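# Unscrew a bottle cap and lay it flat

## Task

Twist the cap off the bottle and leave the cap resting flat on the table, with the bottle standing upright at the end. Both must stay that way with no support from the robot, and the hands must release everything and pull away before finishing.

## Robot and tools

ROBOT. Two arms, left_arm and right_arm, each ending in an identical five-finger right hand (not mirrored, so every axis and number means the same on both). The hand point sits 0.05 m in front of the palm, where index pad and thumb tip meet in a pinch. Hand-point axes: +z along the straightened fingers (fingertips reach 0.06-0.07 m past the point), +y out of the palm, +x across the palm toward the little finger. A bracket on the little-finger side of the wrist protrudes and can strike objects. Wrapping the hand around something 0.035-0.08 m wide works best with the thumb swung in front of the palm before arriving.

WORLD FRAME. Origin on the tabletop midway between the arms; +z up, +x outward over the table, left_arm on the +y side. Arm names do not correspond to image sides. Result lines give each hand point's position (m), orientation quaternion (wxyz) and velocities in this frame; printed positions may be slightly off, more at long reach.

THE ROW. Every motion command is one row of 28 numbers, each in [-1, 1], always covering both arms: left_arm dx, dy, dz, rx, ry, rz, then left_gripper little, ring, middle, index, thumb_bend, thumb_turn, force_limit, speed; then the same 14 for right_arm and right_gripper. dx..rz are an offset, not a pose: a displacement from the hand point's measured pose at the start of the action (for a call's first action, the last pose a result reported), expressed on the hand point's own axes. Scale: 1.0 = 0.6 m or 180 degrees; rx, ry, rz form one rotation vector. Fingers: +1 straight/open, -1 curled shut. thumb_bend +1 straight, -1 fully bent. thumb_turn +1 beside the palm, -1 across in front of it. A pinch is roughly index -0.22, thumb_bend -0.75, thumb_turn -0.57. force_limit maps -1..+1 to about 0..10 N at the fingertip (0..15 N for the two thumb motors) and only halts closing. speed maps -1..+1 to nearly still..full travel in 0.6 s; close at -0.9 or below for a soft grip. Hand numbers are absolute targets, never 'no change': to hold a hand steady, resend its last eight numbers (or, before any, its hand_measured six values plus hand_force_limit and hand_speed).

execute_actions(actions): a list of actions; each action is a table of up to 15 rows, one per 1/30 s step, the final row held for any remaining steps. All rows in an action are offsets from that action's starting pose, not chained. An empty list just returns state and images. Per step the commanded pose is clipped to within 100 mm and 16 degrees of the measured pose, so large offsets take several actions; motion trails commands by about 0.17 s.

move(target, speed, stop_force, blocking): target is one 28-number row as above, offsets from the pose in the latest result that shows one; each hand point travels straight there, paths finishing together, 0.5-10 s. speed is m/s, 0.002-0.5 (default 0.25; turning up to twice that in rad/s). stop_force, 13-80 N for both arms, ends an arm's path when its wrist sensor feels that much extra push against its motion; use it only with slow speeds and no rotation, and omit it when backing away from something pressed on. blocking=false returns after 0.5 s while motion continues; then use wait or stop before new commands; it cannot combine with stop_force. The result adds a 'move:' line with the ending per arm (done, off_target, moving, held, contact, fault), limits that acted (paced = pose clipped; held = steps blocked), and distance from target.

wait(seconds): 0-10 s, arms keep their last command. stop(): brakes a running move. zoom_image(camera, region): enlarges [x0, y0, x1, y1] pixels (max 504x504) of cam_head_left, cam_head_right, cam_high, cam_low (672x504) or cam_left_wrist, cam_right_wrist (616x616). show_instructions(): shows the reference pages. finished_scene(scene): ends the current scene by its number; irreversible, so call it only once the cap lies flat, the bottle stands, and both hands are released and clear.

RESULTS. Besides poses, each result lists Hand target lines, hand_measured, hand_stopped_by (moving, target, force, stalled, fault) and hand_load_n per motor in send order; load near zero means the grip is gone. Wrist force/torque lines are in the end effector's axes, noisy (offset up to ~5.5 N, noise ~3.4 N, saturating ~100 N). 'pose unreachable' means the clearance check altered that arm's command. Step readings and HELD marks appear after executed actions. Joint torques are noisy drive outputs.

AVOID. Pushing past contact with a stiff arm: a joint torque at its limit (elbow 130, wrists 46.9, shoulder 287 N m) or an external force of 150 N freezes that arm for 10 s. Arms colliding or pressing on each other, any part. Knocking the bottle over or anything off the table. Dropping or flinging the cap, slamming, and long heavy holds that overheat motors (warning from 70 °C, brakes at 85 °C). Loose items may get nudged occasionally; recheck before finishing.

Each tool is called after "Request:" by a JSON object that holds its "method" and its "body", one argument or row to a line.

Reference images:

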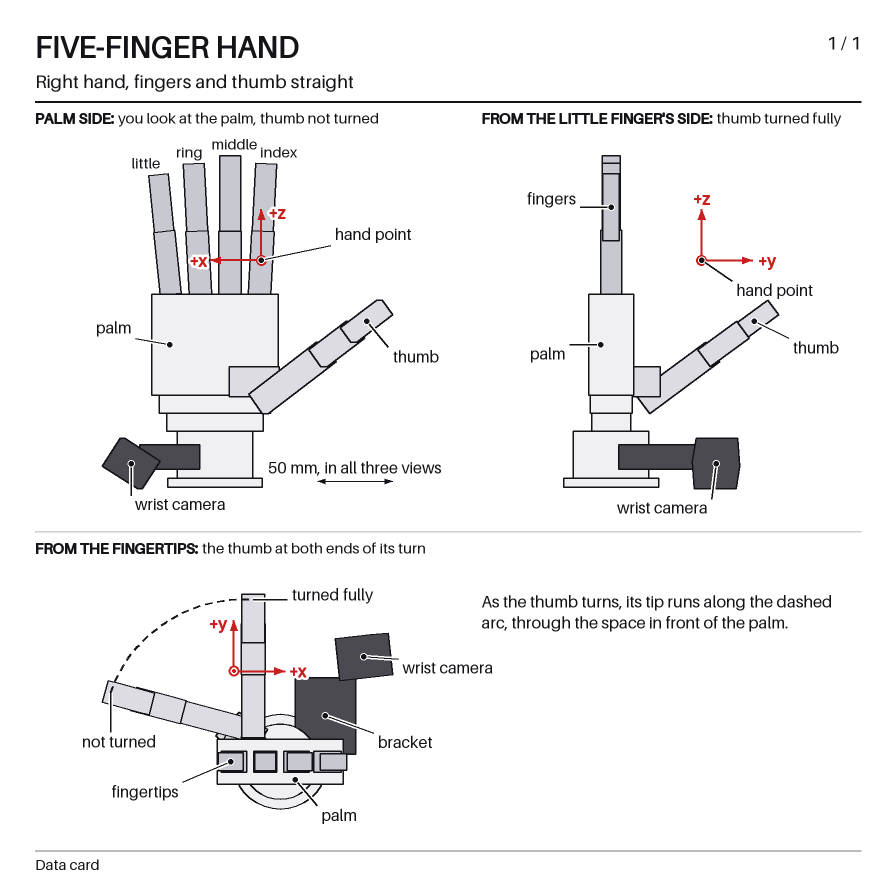

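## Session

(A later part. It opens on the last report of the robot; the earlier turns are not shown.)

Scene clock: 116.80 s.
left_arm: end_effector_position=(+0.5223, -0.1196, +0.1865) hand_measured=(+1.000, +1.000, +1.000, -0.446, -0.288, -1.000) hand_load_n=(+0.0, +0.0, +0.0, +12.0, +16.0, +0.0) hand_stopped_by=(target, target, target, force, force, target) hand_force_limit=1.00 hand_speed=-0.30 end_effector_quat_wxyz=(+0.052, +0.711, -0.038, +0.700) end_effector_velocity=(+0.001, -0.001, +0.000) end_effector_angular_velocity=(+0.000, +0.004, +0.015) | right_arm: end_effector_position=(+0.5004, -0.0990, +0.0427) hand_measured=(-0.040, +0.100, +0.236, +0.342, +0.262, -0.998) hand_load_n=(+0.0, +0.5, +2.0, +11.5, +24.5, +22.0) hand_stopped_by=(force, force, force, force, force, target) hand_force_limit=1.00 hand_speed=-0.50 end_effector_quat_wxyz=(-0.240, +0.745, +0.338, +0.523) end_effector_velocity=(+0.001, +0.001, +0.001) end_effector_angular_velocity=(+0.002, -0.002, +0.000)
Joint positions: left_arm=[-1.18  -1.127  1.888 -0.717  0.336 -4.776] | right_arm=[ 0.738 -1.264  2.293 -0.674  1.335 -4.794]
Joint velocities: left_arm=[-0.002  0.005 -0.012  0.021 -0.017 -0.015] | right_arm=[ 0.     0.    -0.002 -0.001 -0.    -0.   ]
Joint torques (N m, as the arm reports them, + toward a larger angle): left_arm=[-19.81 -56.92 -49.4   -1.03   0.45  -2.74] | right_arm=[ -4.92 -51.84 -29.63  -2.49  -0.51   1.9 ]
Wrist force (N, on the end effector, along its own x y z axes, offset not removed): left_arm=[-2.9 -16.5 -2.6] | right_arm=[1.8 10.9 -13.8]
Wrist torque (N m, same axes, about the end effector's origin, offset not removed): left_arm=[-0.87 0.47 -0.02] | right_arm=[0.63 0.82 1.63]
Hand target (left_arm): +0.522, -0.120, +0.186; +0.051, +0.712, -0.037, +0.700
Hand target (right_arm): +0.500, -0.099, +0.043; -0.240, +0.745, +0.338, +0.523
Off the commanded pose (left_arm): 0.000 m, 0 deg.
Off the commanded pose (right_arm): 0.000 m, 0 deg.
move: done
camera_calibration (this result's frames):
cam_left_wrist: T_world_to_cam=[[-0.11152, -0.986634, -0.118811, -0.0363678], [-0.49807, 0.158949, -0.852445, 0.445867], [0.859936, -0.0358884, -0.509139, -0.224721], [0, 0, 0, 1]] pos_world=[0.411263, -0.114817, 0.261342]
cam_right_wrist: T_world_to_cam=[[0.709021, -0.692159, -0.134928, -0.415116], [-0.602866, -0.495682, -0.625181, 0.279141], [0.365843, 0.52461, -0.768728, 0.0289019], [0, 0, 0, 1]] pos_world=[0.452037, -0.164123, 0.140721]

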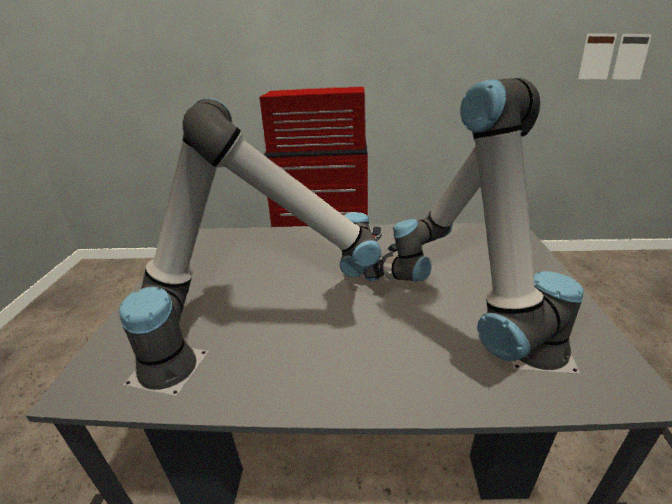

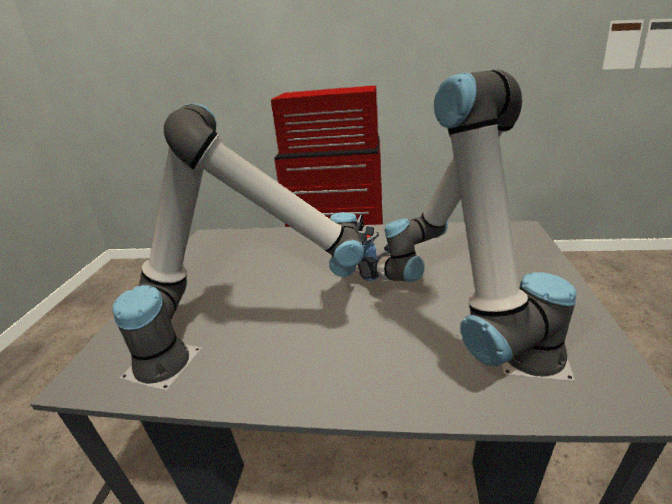

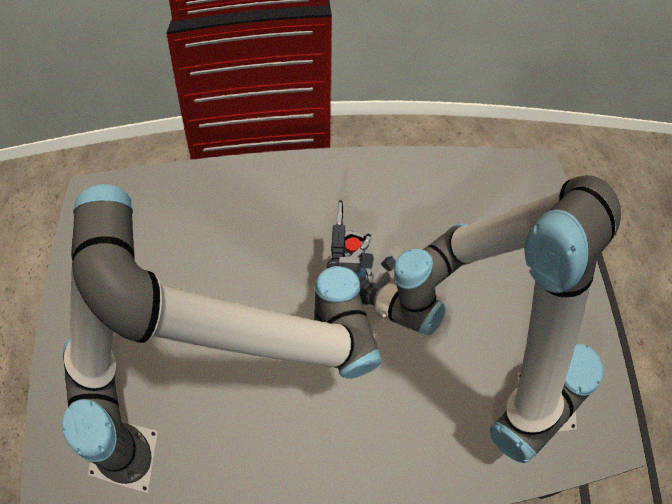

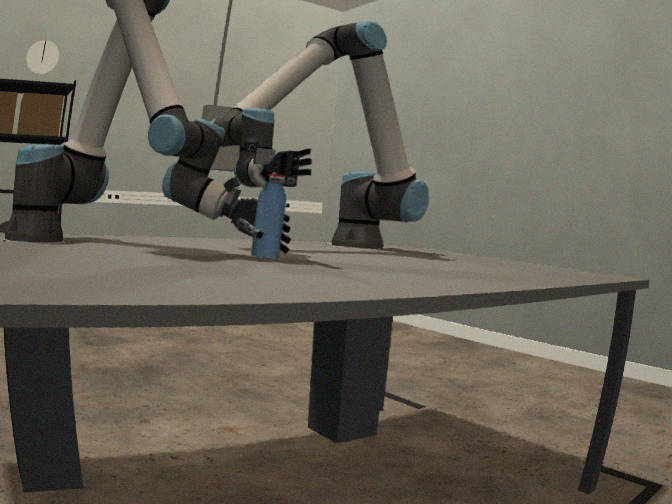

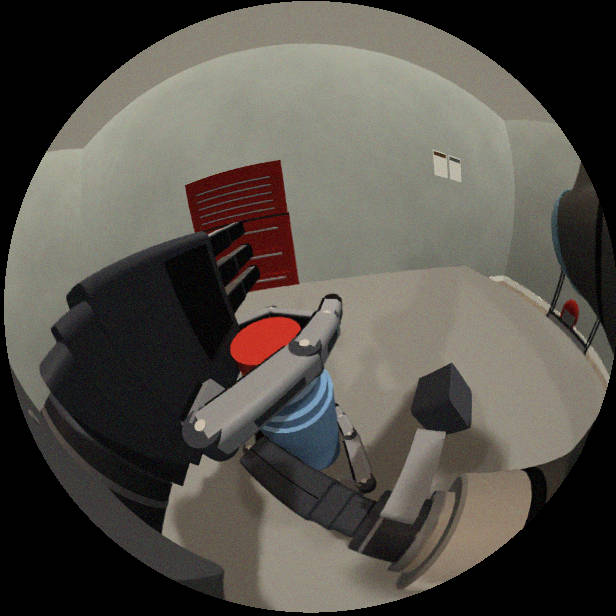

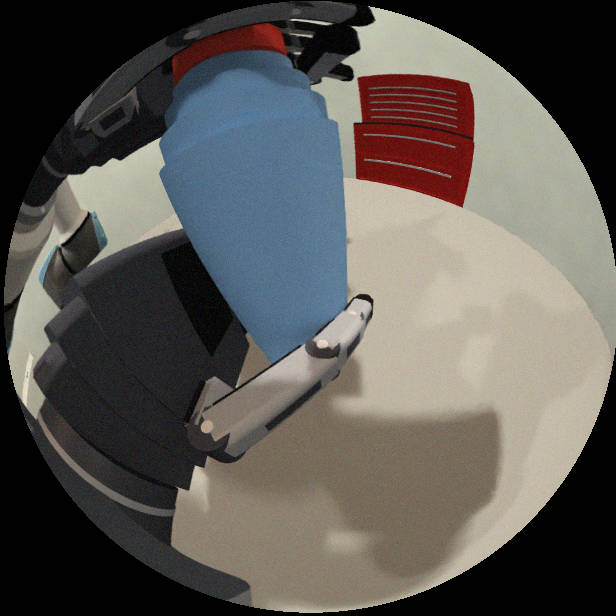

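Request:
{"method": "execute_actions", "body": {
  "actions": [
    [[0,0,0,0,0,0,1,1,1,0.5,0.5,-1,1,0.6, 0,0,0,0,0,0,-1,-1,-1,-1,-1,-1,1,-0.5]]
  ]
}}

Request:
{"method": "move", "body": {
  "target": [0.001,0.012,-0.0345,-0.2,0,0,1,1,1,0.5,0.5,-1,1,0.6, 0,0,0,0,0,0,-1,-1,-1,-1,-1,-1,1,-0.5],
  "speed": 0.4
}}

Request:
{"method": "move", "body": {
  "target": [0.001,0.016,-0.0345,-0.2,0,0,1,1,1,0.5,0.5,-1,1,0.6, 0,0,0,0,0,0,-1,-1,-1,-1,-1,-1,1,-0.5],
  "speed": 0.4
}}

Request:
{"method": "execute_actions", "body": {
  "actions": [
    [[0,0,0,0,0,0,1,1,1,-1,0.5,-1,1,0, 0,0,0,0,0,0,-1,-1,-1,-1,-1,-1,1,-0.5]],
    [[0,0,0,0,0,0,1,1,1,-1,-1,-1,1,0, 0,0,0,0,0,0,-1,-1,-1,-1,-1,-1,1,-0.5]],
    [[0,0,0,0,0,0,1,1,1,-1,-1,-1,1,0, 0,0,0,0,0,0,-1,-1,-1,-1,-1,-1,1,-0.5]]
  ]
}}

Request:
{"method": "move", "body": {
  "target": [0,-0.035,0.0185,0.2,0,0,1,1,1,-0.95,-0.95,-1,1,-0.3, 0,0,0,0,0,0,-1,-1,-1,-1,-1,-1,1,-0.5],
  "speed": 0.4
}}

Request:
{"method": "move", "body": {
  "target": [0,-0.037,0.0185,0.2,0,0,1,1,1,-1,-1,-1,1,-0.3, 0,0,0,0,0,0,-1,-1,-1,-1,-1,-1,1,-0.5],
  "speed": 0.4
}}

Request:
{"method": "execute_actions", "body": {
  "actions": [
    [[0,0,0,0,0,0,1,1,1,0.5,0.5,-1,1,0.6, 0,0,0,0,0,0,-1,-1,-1,-1,-1,-1,1,-0.5]]
  ]
}}

Request:
{"method": "zoom_image", "body": {
  "camera": "cam_low",
  "region": [200,120,360,240]
}}

Scene clock: 118.07 s.
left_arm: end_effector_position=(+0.5223, -0.1196, +0.1865) hand_measured=(+1.000, +1.000, +1.000, +0.500, +0.370, -1.000) hand_load_n=(+0.0, +0.0, +0.0, +0.0, +0.0, +0.0) hand_stopped_by=(target, target, target, moving, moving, target) hand_force_limit=1.00 hand_speed=0.60 end_effector_quat_wxyz=(+0.052, +0.711, -0.038, +0.700) end_effector_velocity=(+0.000, -0.000, -0.001) end_effector_angular_velocity=(-0.000, -0.000, -0.001) | right_arm: end_effector_position=(+0.5004, -0.0990, +0.0427) hand_measured=(-0.040, +0.100, +0.236, +0.342, +0.262, -0.998) hand_load_n=(+0.0, +0.0, +2.0, +12.0, +24.5, +22.0) hand_stopped_by=(force, force, force, force, force, target) hand_force_limit=1.00 hand_speed=-0.50 end_effector_quat_wxyz=(-0.240, +0.745, +0.338, +0.523) end_effector_velocity=(+0.001, +0.000, -0.001) end_effector_angular_velocity=(-0.000, +0.001, -0.000)
Joint positions: left_arm=[-1.18  -1.127  1.888 -0.717  0.336 -4.776] | right_arm=[ 0.738 -1.264  2.293 -0.674  1.335 -4.794]
Joint velocities: left_arm=[ 0.     0.001  0.    -0.002  0.001  0.001] | right_arm=[-0.     0.002 -0.001 -0.    -0.    -0.   ]
Joint torques (N m, as the arm reports them, + toward a larger angle): left_arm=[  1.82 -71.45 -31.48  -4.55   5.77   1.02] | right_arm=[ -3.48 -53.49 -29.99  -3.    -4.78  -0.72]
Wrist force (N, on the end effector, along its own x y z axes, offset not removed): left_arm=[-1.4 -16.4 -6.1] | right_arm=[-4.1 7.2 -13.5]
Wrist torque (N m, same axes, about the end effector's origin, offset not removed): left_arm=[-0.58 0.25 0.07] | right_arm=[0.08 1.71 0.90]
Hand target (left_arm): +0.522, -0.120, +0.186; +0.052, +0.711, -0.038, +0.700
Hand target (right_arm): +0.500, -0.099, +0.043; -0.240, +0.745, +0.338, +0.523
Off the commanded pose (left_arm): 0.000 m, 0 deg.
Off the commanded pose (right_arm): 0.000 m, 0 deg.
Step readings (end_effector_position):
0: left_arm (+0.5224, -0.1196, +0.1865) | right_arm (+0.5004, -0.0990, +0.0427)
1: left_arm (+0.5224, -0.1196, +0.1865) | right_arm (+0.5004, -0.0990, +0.0427)
2: left_arm (+0.5224, -0.1196, +0.1865) | right_arm (+0.5004, -0.0990, +0.0427)
4: left_arm (+0.5224, -0.1197, +0.1865) | right_arm (+0.5004, -0.0990, +0.0427)
8: left_arm (+0.5222, -0.1197, +0.1865) | right_arm (+0.5004, -0.0990, +0.0427)
15: end_effector_position above
camera_calibration (this result's frames):
cam_left_wrist: T_world_to_cam=[[-0.111531, -0.986633, -0.118808, -0.0364196], [-0.49809, 0.158953, -0.852432, 0.445864], [0.859923, -0.0358952, -0.50916, -0.224673], [0, 0, 0, 1]] pos_world=[0.41122, -0.114869, 0.261348]
cam_right_wrist: T_world_to_cam=[[0.709021, -0.692159, -0.134928, -0.415116], [-0.602867, -0.495682, -0.625181, 0.279141], [0.365843, 0.52461, -0.768728, 0.0289019], [0, 0, 0, 1]] pos_world=[0.452037, -0.164123, 0.140721]

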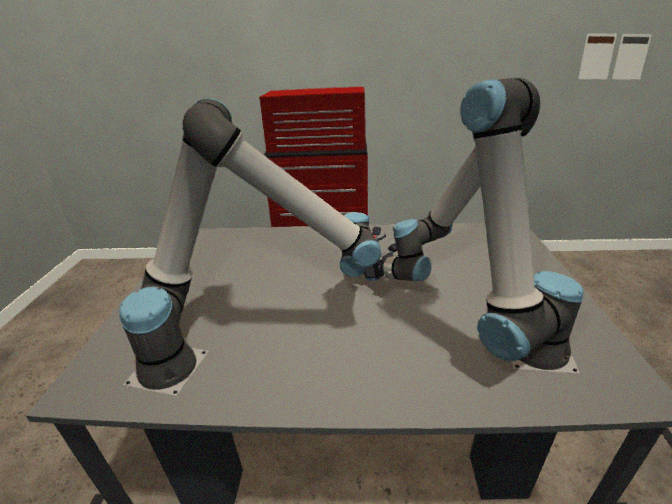

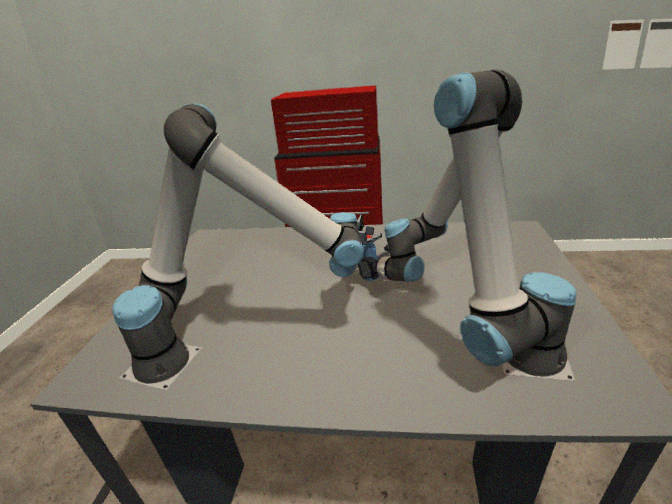

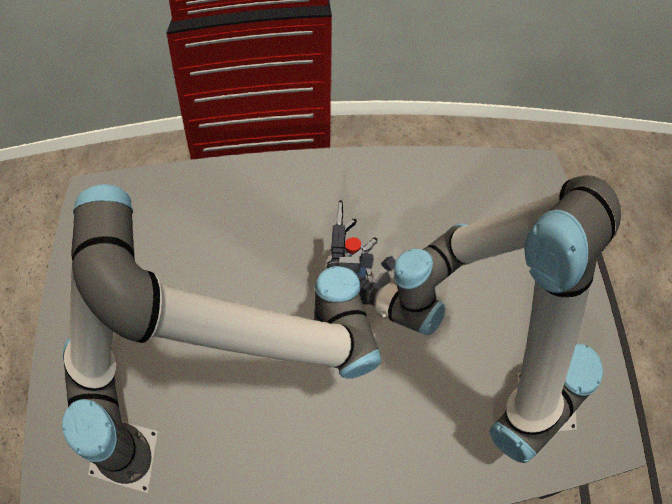

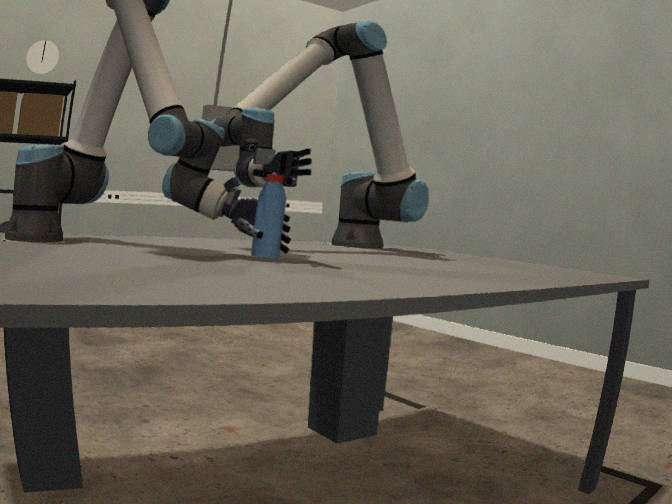

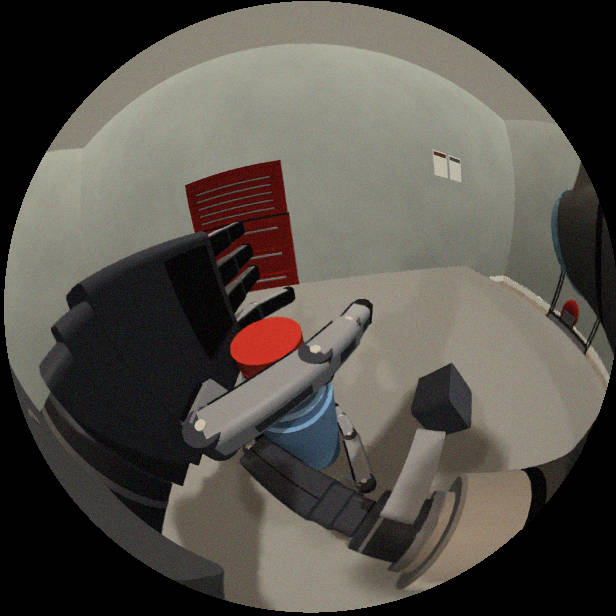

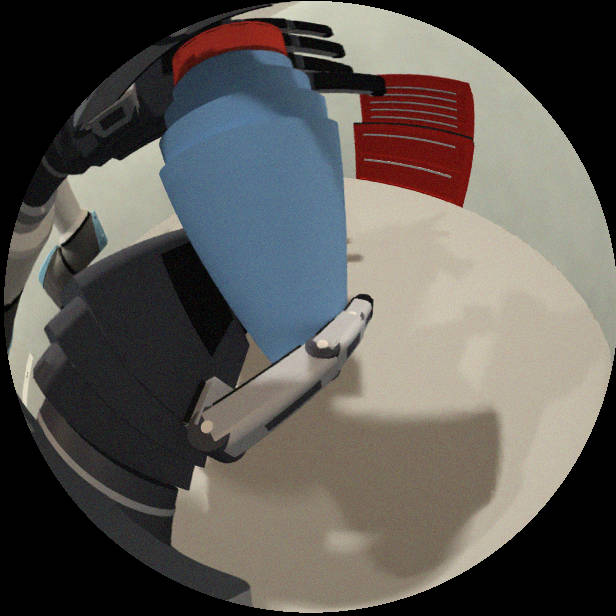

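Scene clock: 119.53 s.
left_arm: end_effector_position=(+0.5008, -0.1241, +0.1875) hand_measured=(+1.000, +1.000, +1.000, +0.500, +0.500, -1.000) hand_load_n=(+0.0, +0.0, +0.0, +0.0, +0.0, +0.0) hand_stopped_by=(target, target, target, target, target, target) hand_force_limit=1.00 hand_speed=0.60 end_effector_quat_wxyz=(+0.269, +0.661, -0.252, +0.654) end_effector_velocity=(+0.000, -0.001, -0.002) end_effector_angular_velocity=(+0.001, +0.001, -0.017) | right_arm: end_effector_position=(+0.5004, -0.0990, +0.0427) hand_measured=(-0.038, +0.100, +0.236, +0.342, +0.262, -0.998) hand_load_n=(+3.5, +4.0, +2.5, +8.5, +24.0, +11.5) hand_stopped_by=(force, force, force, force, force, target) hand_force_limit=1.00 hand_speed=-0.50 end_effector_quat_wxyz=(-0.240, +0.745, +0.338, +0.523) end_effector_velocity=(-0.000, -0.000, -0.000) end_effector_angular_velocity=(-0.000, +0.000, -0.001)
Joint positions: left_arm=[-0.998 -1.213  2.033 -0.819  1.144 -4.738] | right_arm=[ 0.738 -1.264  2.293 -0.674  1.335 -4.794]
Joint velocities: left_arm=[ 0.007  0.004 -0.003 -0.     0.024 -0.   ] | right_arm=[-0.  0.  0.  0.  0. -0.]
Joint torques (N m, as the arm reports them, + toward a larger angle): left_arm=[  9.79 -47.89 -39.33  -3.22   2.6    1.53] | right_arm=[ -6.73 -53.94 -30.5   -2.16   0.62  -0.47]
Wrist force (N, on the end effector, along its own x y z axes, offset not removed): left_arm=[0.1 1.1 -0.7] | right_arm=[-0.4 -3.4 2.4]
Wrist torque (N m, same axes, about the end effector's origin, offset not removed): left_arm=[0.02 -0.02 0.05] | right_arm=[-0.76 -0.05 -0.22]
Hand target (left_arm): +0.501, -0.124, +0.187; +0.269, +0.661, -0.252, +0.654
Hand target (right_arm): +0.500, -0.099, +0.043; -0.240, +0.745, +0.338, +0.523
Off the commanded pose (left_arm): 0.000 m, 0 deg.
Off the commanded pose (right_arm): 0.000 m, 0 deg.
move: done
camera_calibration (this result's frames):
cam_left_wrist: T_world_to_cam=[[-0.66766, -0.735725, -0.11375, 0.265623], [-0.304428, 0.409249, -0.860139, 0.372262], [0.679377, -0.539652, -0.497215, -0.180155], [0, 0, 0, 1]] pos_world=[0.413066, -0.0541436, 0.260835]
cam_right_wrist: T_world_to_cam=[[0.709062, -0.692113, -0.13495, -0.415113], [-0.602844, -0.495707, -0.625182, 0.279129], [0.365801, 0.524647, -0.768723, 0.0289226], [0, 0, 0, 1]] pos_world=[0.452032, -0.164113, 0.14072]

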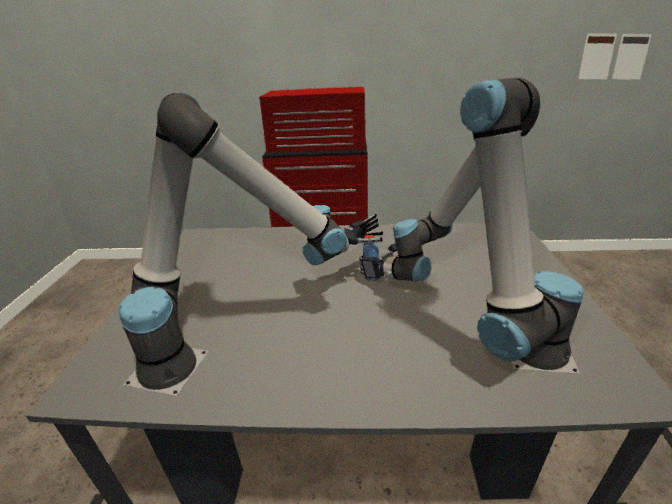

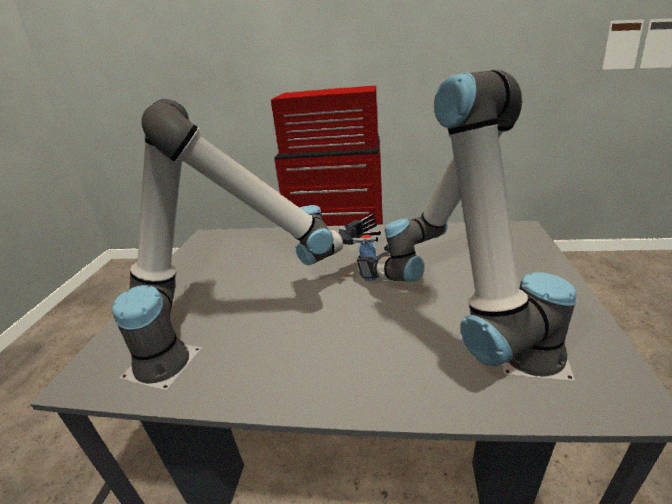

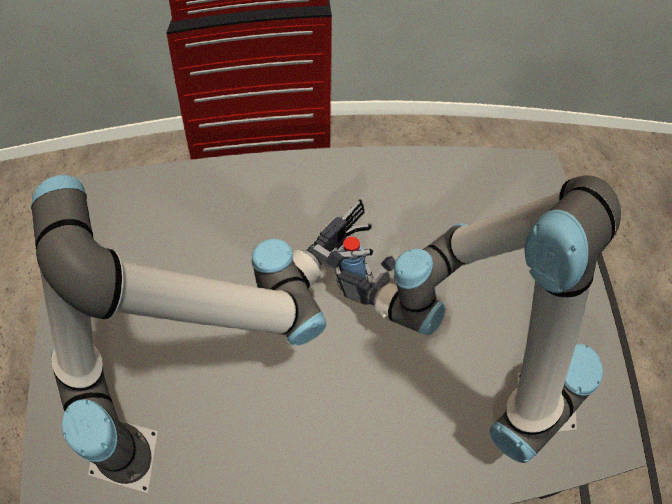

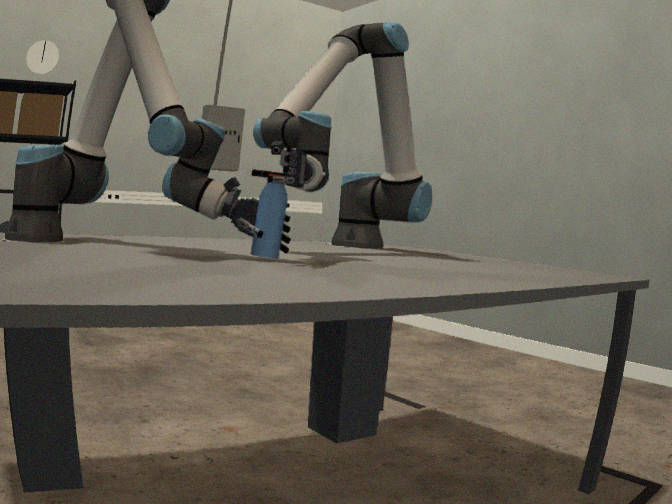

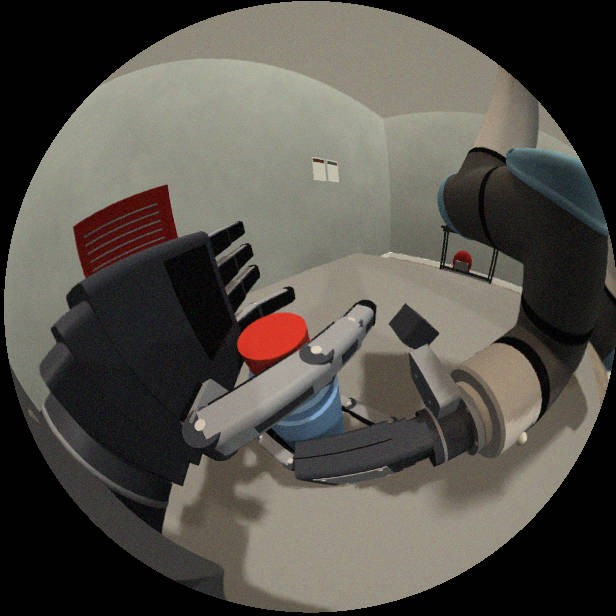

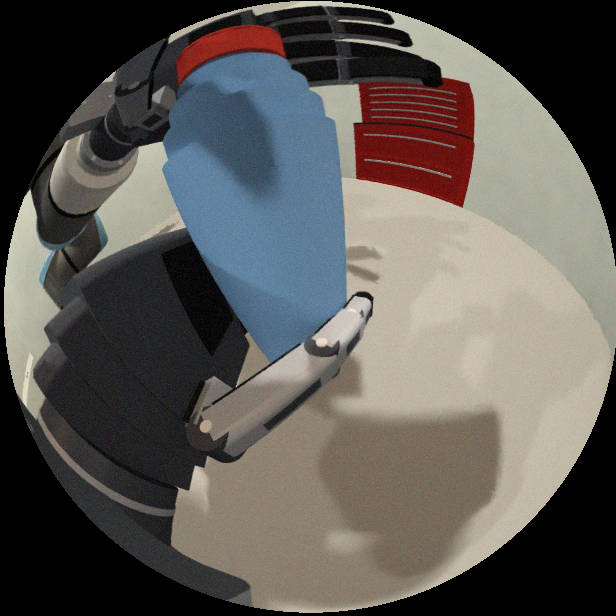

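Scene clock: 121.00 s.
left_arm: end_effector_position=(+0.4791, -0.1169, +0.1883) hand_measured=(+1.000, +1.000, +1.000, +0.500, +0.500, -1.000) hand_load_n=(+0.0, +0.0, +0.0, +0.0, +0.0, +0.0) hand_stopped_by=(target, target, target, target, target, target) hand_force_limit=1.00 hand_speed=0.60 end_effector_quat_wxyz=(+0.459, +0.546, -0.441, +0.544) end_effector_velocity=(-0.000, -0.001, +0.000) end_effector_angular_velocity=(+0.001, +0.000, -0.016) | right_arm: end_effector_position=(+0.5004, -0.0990, +0.0427) hand_measured=(-0.038, +0.100, +0.236, +0.342, +0.262, -0.998) hand_load_n=(+3.5, +4.0, +2.5, +8.5, +24.0, +11.5) hand_stopped_by=(force, force, force, force, force, target) hand_force_limit=1.00 hand_speed=-0.50 end_effector_quat_wxyz=(-0.240, +0.745, +0.338, +0.523) end_effector_velocity=(-0.000, +0.000, -0.001) end_effector_angular_velocity=(-0.001, +0.001, +0.000)
Joint positions: left_arm=[-0.763 -1.135  1.915 -0.796  2.005 -4.74 ] | right_arm=[ 0.738 -1.264  2.293 -0.674  1.335 -4.794]
Joint velocities: left_arm=[ 0.005  0.004 -0.008  0.005  0.021 -0.   ] | right_arm=[ 0.     0.002 -0.     0.    -0.    -0.   ]
Joint torques (N m, as the arm reports them, + toward a larger angle): left_arm=[ 11.22 -54.44 -40.95  -0.03   2.27  -2.09] | right_arm=[ -4.78 -53.97 -29.41  -2.54   0.77  -0.78]
Wrist force (N, on the end effector, along its own x y z axes, offset not removed): left_arm=[-0.2 0.3 -2.2] | right_arm=[-2.1 -0.7 -0.6]
Wrist torque (N m, same axes, about the end effector's origin, offset not removed): left_arm=[0.02 0.08 0.01] | right_arm=[-0.29 0.04 0.04]
Hand target (left_arm): +0.479, -0.117, +0.188; +0.460, +0.546, -0.442, +0.544
Hand target (right_arm): +0.500, -0.099, +0.043; -0.240, +0.745, +0.338, +0.523
Off the commanded pose (left_arm): 0.000 m, 0 deg.
Off the commanded pose (right_arm): 0.000 m, 0 deg.
move: done
camera_calibration (this result's frames):
cam_left_wrist: T_world_to_cam=[[-0.971302, -0.206563, -0.117919, 0.464651], [-0.000746613, 0.498416, -0.866938, 0.229683], [0.23785, -0.84197, -0.484266, 0.0126055], [0, 0, 0, 1]] pos_world=[0.448489, -0.00788472, 0.260016]
cam_right_wrist: T_world_to_cam=[[0.709062, -0.692113, -0.13495, -0.415113], [-0.602844, -0.495707, -0.625182, 0.279129], [0.365801, 0.524647, -0.768723, 0.0289225], [0, 0, 0, 1]] pos_world=[0.452032, -0.164113, 0.14072]

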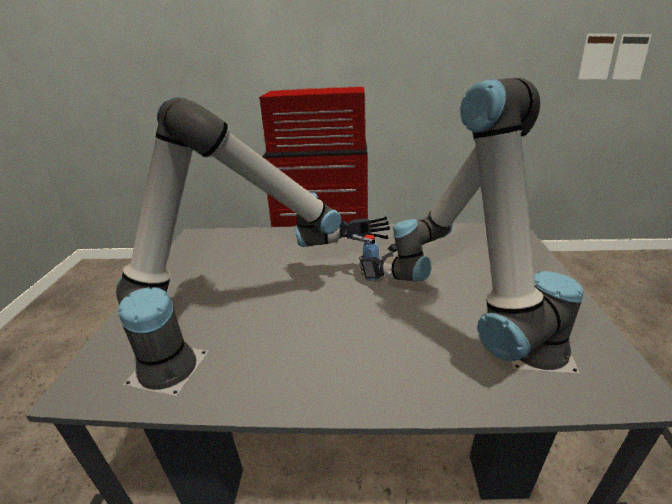

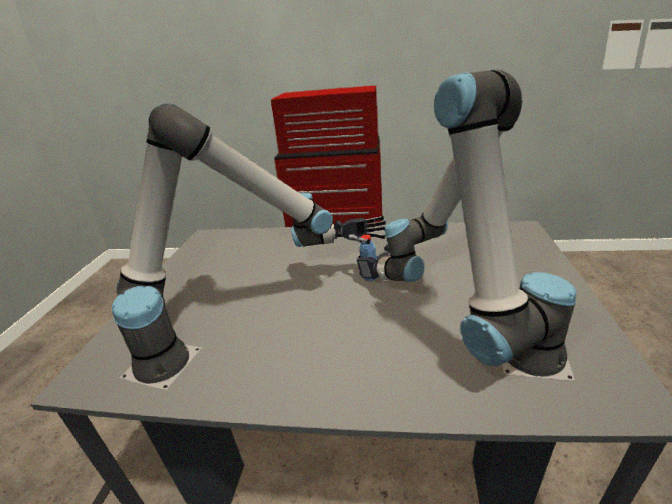

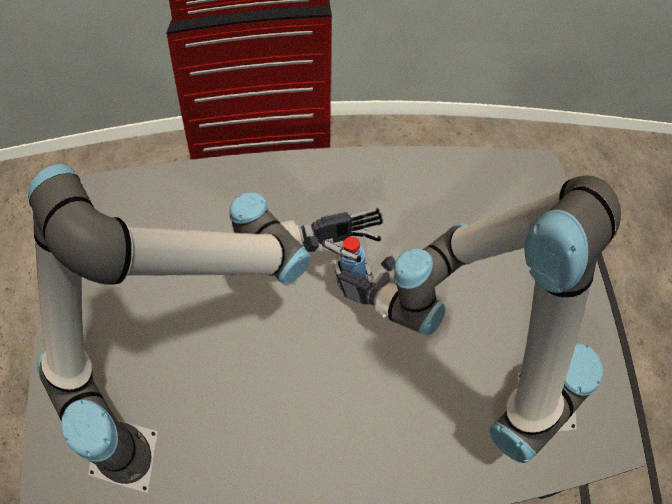

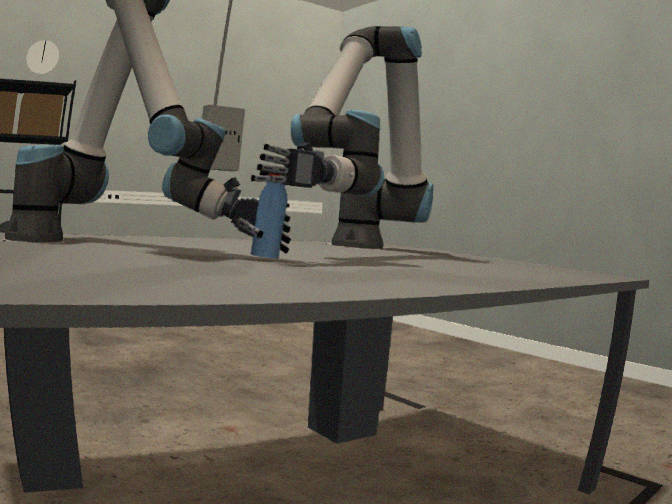

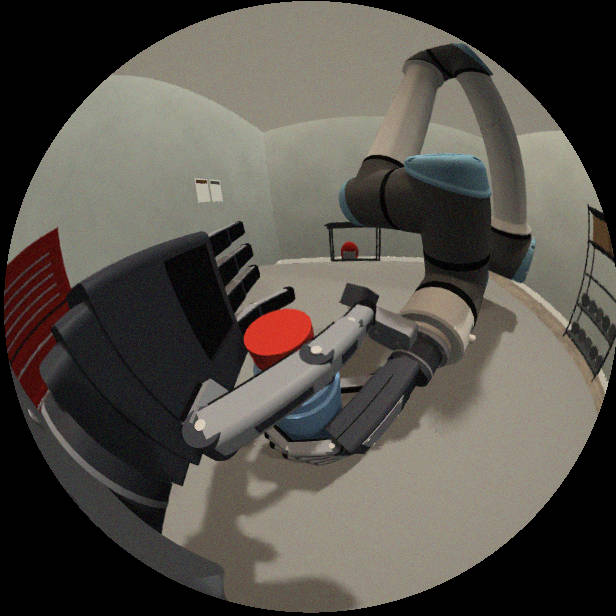

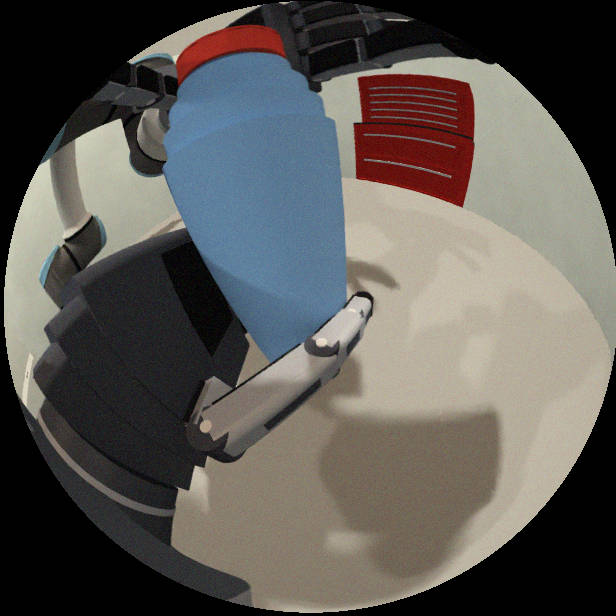

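Scene clock: 122.50 s.
left_arm: end_effector_position=(+0.4792, -0.1169, +0.1884) hand_measured=(+1.000, +1.000, +1.000, -0.536, -0.262, -1.000) hand_load_n=(+0.0, +0.0, +0.0, +12.5, +14.5, +0.0) hand_stopped_by=(target, target, target, force, force, target) hand_force_limit=1.00 hand_speed=0.00 end_effector_quat_wxyz=(+0.459, +0.546, -0.441, +0.544) end_effector_velocity=(-0.000, -0.000, -0.001) end_effector_angular_velocity=(+0.000, +0.000, -0.000) | right_arm: end_effector_position=(+0.5004, -0.0990, +0.0427) hand_measured=(-0.038, +0.102, +0.236, +0.342, +0.262, -1.000) hand_load_n=(+17.5, +9.5, +1.0, +1.5, +23.0, +1.0) hand_stopped_by=(force, force, force, force, force, target) hand_force_limit=1.00 hand_speed=-0.50 end_effector_quat_wxyz=(-0.240, +0.745, +0.338, +0.523) end_effector_velocity=(+0.000, +0.000, -0.000) end_effector_angular_velocity=(-0.000, -0.000, -0.000)
Joint positions: left_arm=[-0.763 -1.135  1.915 -0.796  2.005 -4.74 ] | right_arm=[ 0.738 -1.264  2.293 -0.674  1.335 -4.794]
Joint velocities: left_arm=[-0.  0.  0. -0. -0. -0.] | right_arm=[-0.     0.001 -0.    -0.001  0.    -0.   ]
Joint torques (N m, as the arm reports them, + toward a larger angle): left_arm=[  3.62 -61.99 -25.97   2.93  -2.13  -1.55] | right_arm=[ -5.58 -53.5  -29.72  -2.76   1.01  -0.81]
Wrist force (N, on the end effector, along its own x y z axes, offset not removed): left_arm=[6.4 6.4 13.4] | right_arm=[1.1 -13.2 16.3]
Wrist torque (N m, same axes, about the end effector's origin, offset not removed): left_arm=[0.06 -0.06 0.21] | right_arm=[-1.02 -2.32 -1.38]
Hand target (left_arm): +0.479, -0.117, +0.188; +0.459, +0.546, -0.441, +0.544
Hand target (right_arm): +0.500, -0.099, +0.043; -0.240, +0.745, +0.338, +0.523
Off the commanded pose (left_arm): 0.000 m, 0 deg.
Off the commanded pose (right_arm): 0.000 m, 0 deg.
Step readings (end_effector_position; steps 1 to 15: 1st action; 16 to 30: 2nd action; 31 to 45: 3rd action):
0: left_arm (+0.4791, -0.1169, +0.1883) | right_arm (+0.5004, -0.0990, +0.0427)
1: left_arm (+0.4791, -0.1169, +0.1883) | right_arm (+0.5004, -0.0990, +0.0427)
2: left_arm (+0.4791, -0.1169, +0.1883) | right_arm (+0.5004, -0.0990, +0.0427)
4: left_arm (+0.4791, -0.1169, +0.1883) | right_arm (+0.5004, -0.0990, +0.0427)
8: left_arm (+0.4792, -0.1169, +0.1884) | right_arm (+0.5004, -0.0990, +0.0427)
15: left_arm (+0.4792, -0.1169, +0.1883) | right_arm (+0.5004, -0.0990, +0.0427)
16: left_arm (+0.4792, -0.1169, +0.1883) | right_arm (+0.5004, -0.0990, +0.0427)
17: left_arm (+0.4792, -0.1169, +0.1883) | right_arm (+0.5004, -0.0990, +0.0427)
19: left_arm (+0.4792, -0.1169, +0.1883) | right_arm (+0.5004, -0.0990, +0.0427)
23: left_arm (+0.4792, -0.1169, +0.1884) | right_arm (+0.5004, -0.0990, +0.0427)
30: left_arm (+0.4792, -0.1169, +0.1884) | right_arm (+0.5004, -0.0990, +0.0427)
31: left_arm (+0.4792, -0.1169, +0.1884) | right_arm (+0.5004, -0.0990, +0.0427)
32: left_arm (+0.4792, -0.1169, +0.1884) | right_arm (+0.5004, -0.0990, +0.0427)
34: left_arm (+0.4792, -0.1169, +0.1884) | right_arm (+0.5004, -0.0990, +0.0427)
38: left_arm (+0.4792, -0.1169, +0.1884) | right_arm (+0.5004, -0.0990, +0.0427)
45: end_effector_position above
camera_calibration (this result's frames):
cam_left_wrist: T_world_to_cam=[[-0.97129, -0.206585, -0.117975, 0.464701], [-0.000675646, 0.498299, -0.867005, 0.229713], [0.237897, -0.842034, -0.484132, 0.0125513], [0, 0, 0, 1]] pos_world=[0.448529, -0.00789698, 0.260062]
cam_right_wrist: T_world_to_cam=[[0.709062, -0.692113, -0.13495, -0.415113], [-0.602844, -0.495707, -0.625183, 0.279129], [0.365801, 0.524647, -0.768723, 0.0289224], [0, 0, 0, 1]] pos_world=[0.452032, -0.164113, 0.14072]

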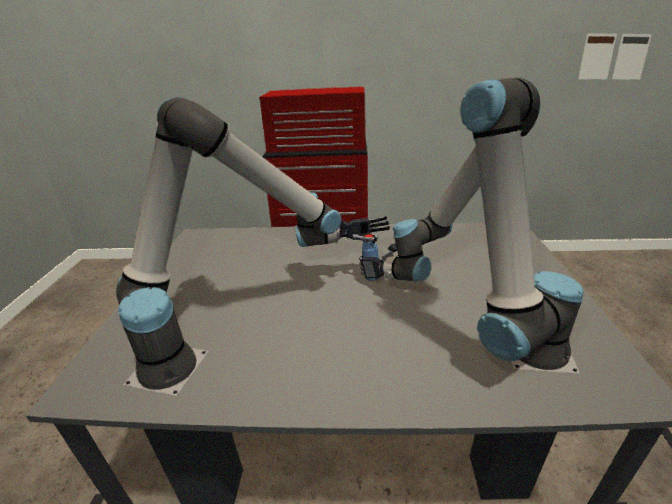

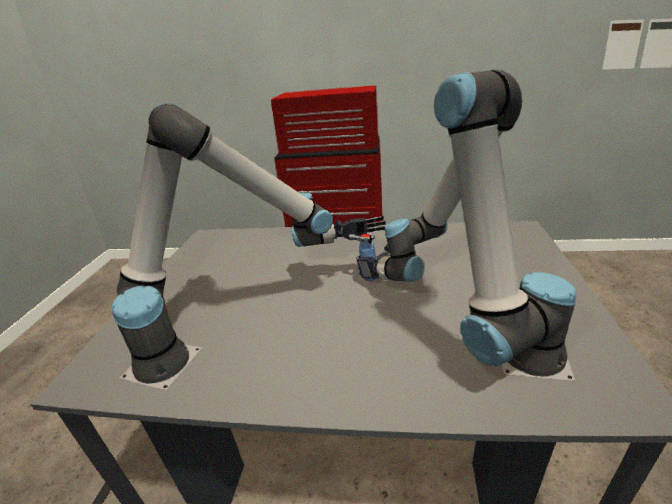

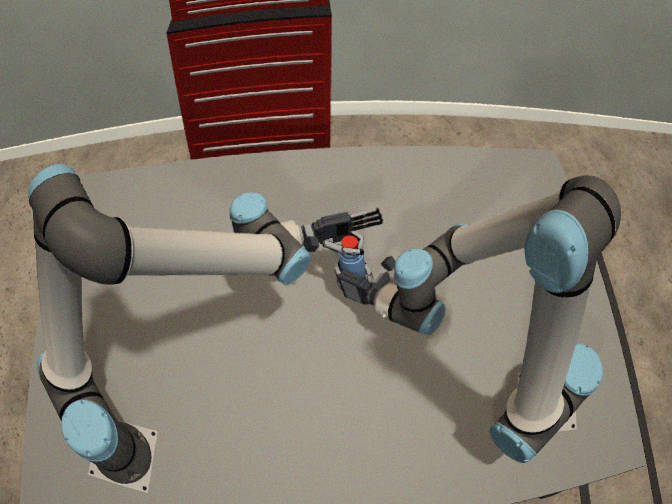

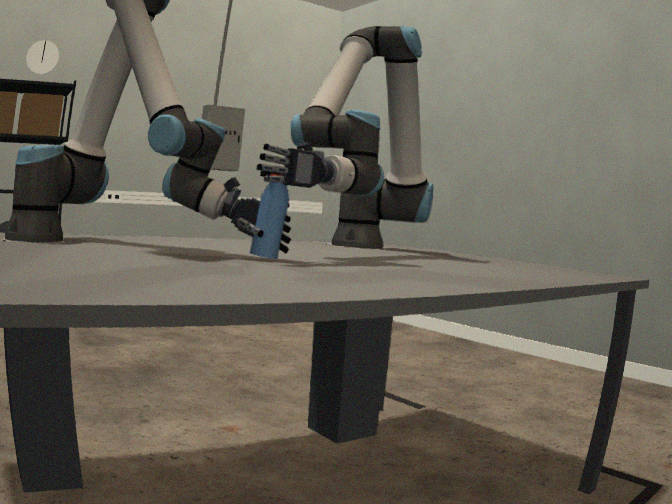

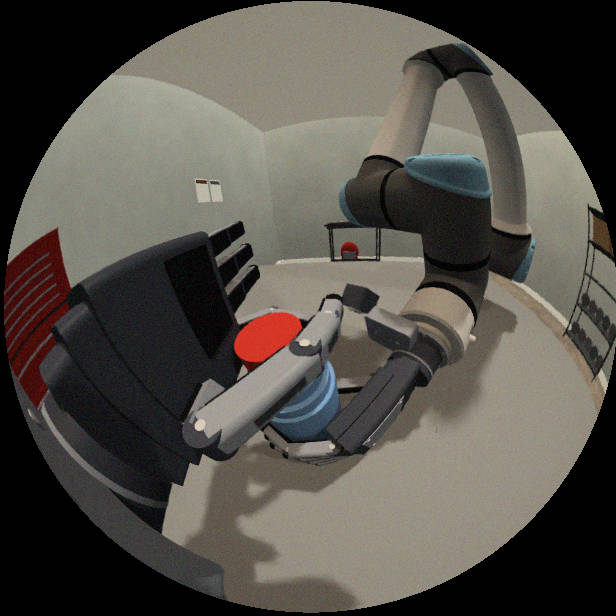

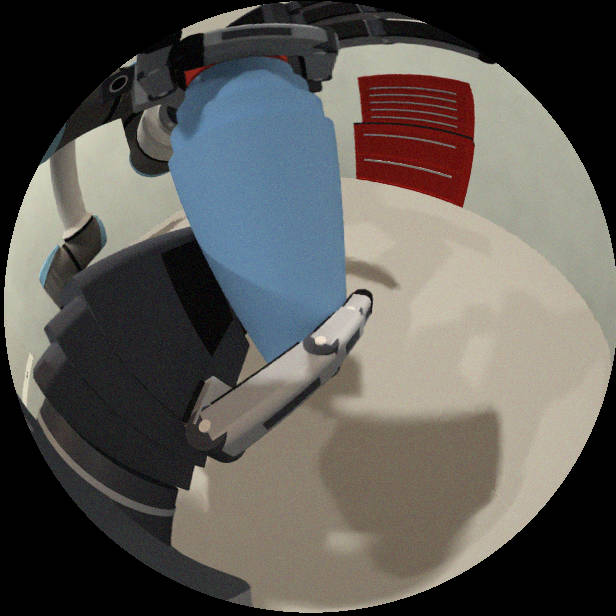

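Scene clock: 124.00 s.
left_arm: end_effector_position=(+0.5019, -0.1236, +0.1881) hand_measured=(+1.000, +1.000, +1.000, -0.536, -0.260, -1.000) hand_load_n=(+0.0, +0.0, +0.0, +8.0, +15.0, +0.5) hand_stopped_by=(target, target, target, force, force, target) hand_force_limit=1.00 hand_speed=-0.30 end_effector_quat_wxyz=(+0.268, +0.661, -0.252, +0.654) end_effector_velocity=(+0.001, -0.001, +0.001) end_effector_angular_velocity=(-0.001, -0.000, +0.014) | right_arm: end_effector_position=(+0.5004, -0.0990, +0.0427) hand_measured=(-0.038, +0.102, +0.236, +0.342, +0.262, -1.000) hand_load_n=(+10.0, +6.5, +2.0, +5.0, +22.0, +9.5) hand_stopped_by=(force, force, force, force, force, target) hand_force_limit=1.00 hand_speed=-0.50 end_effector_quat_wxyz=(-0.240, +0.745, +0.338, +0.523) end_effector_velocity=(-0.000, -0.000, -0.000) end_effector_angular_velocity=(-0.001, +0.001, -0.000)
Joint positions: left_arm=[-0.996 -1.213  2.032 -0.818  1.146 -4.738] | right_arm=[ 0.738 -1.264  2.293 -0.674  1.335 -4.794]
Joint velocities: left_arm=[-0.006  0.001 -0.002  0.001 -0.019  0.   ] | right_arm=[-0.    -0.     0.     0.001  0.    -0.   ]
Joint torques (N m, as the arm reports them, + toward a larger angle): left_arm=[ -9.32 -50.75 -38.6    0.29  -3.3    0.43] | right_arm=[ -7.65 -53.02 -30.95  -2.68   2.06  -0.44]
Wrist force (N, on the end effector, along its own x y z axes, offset not removed): left_arm=[0.7 2.8 -1.1] | right_arm=[1.6 -4.3 -0.5]
Wrist torque (N m, same axes, about the end effector's origin, offset not removed): left_arm=[0.28 -0.09 0.13] | right_arm=[-0.56 -0.26 -0.16]
Hand target (left_arm): +0.502, -0.124, +0.188; +0.268, +0.661, -0.251, +0.654
Hand target (right_arm): +0.500, -0.099, +0.043; -0.240, +0.745, +0.338, +0.523
Off the commanded pose (left_arm): 0.000 m, 0 deg.
Off the commanded pose (right_arm): 0.000 m, 0 deg.
move: done
camera_calibration (this result's frames):
cam_left_wrist: T_world_to_cam=[[-0.667307, -0.736059, -0.113662, 0.266528], [-0.304606, 0.408987, -0.8602, 0.372951], [0.679644, -0.539396, -0.497128, -0.180456], [0, 0, 0, 1]] pos_world=[0.414105, -0.0536889, 0.261397]
cam_right_wrist: T_world_to_cam=[[0.708983, -0.692202, -0.134907, -0.415118], [-0.602888, -0.495658, -0.62518, 0.279153], [0.365883, 0.524575, -0.768733, 0.0288824], [0, 0, 0, 1]] pos_world=[0.452042, -0.164132, 0.140721]

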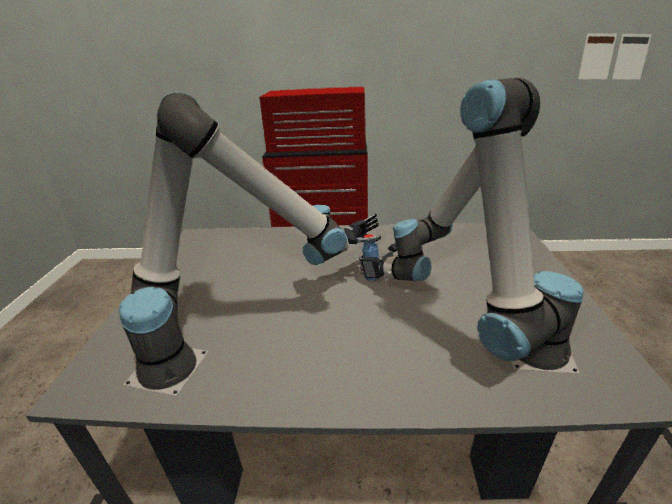

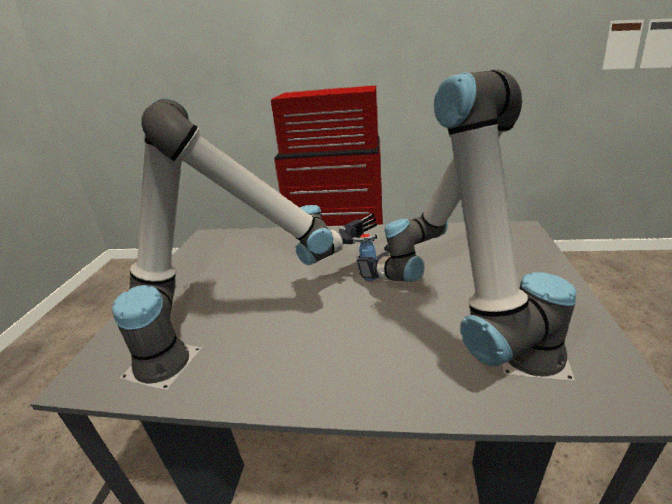

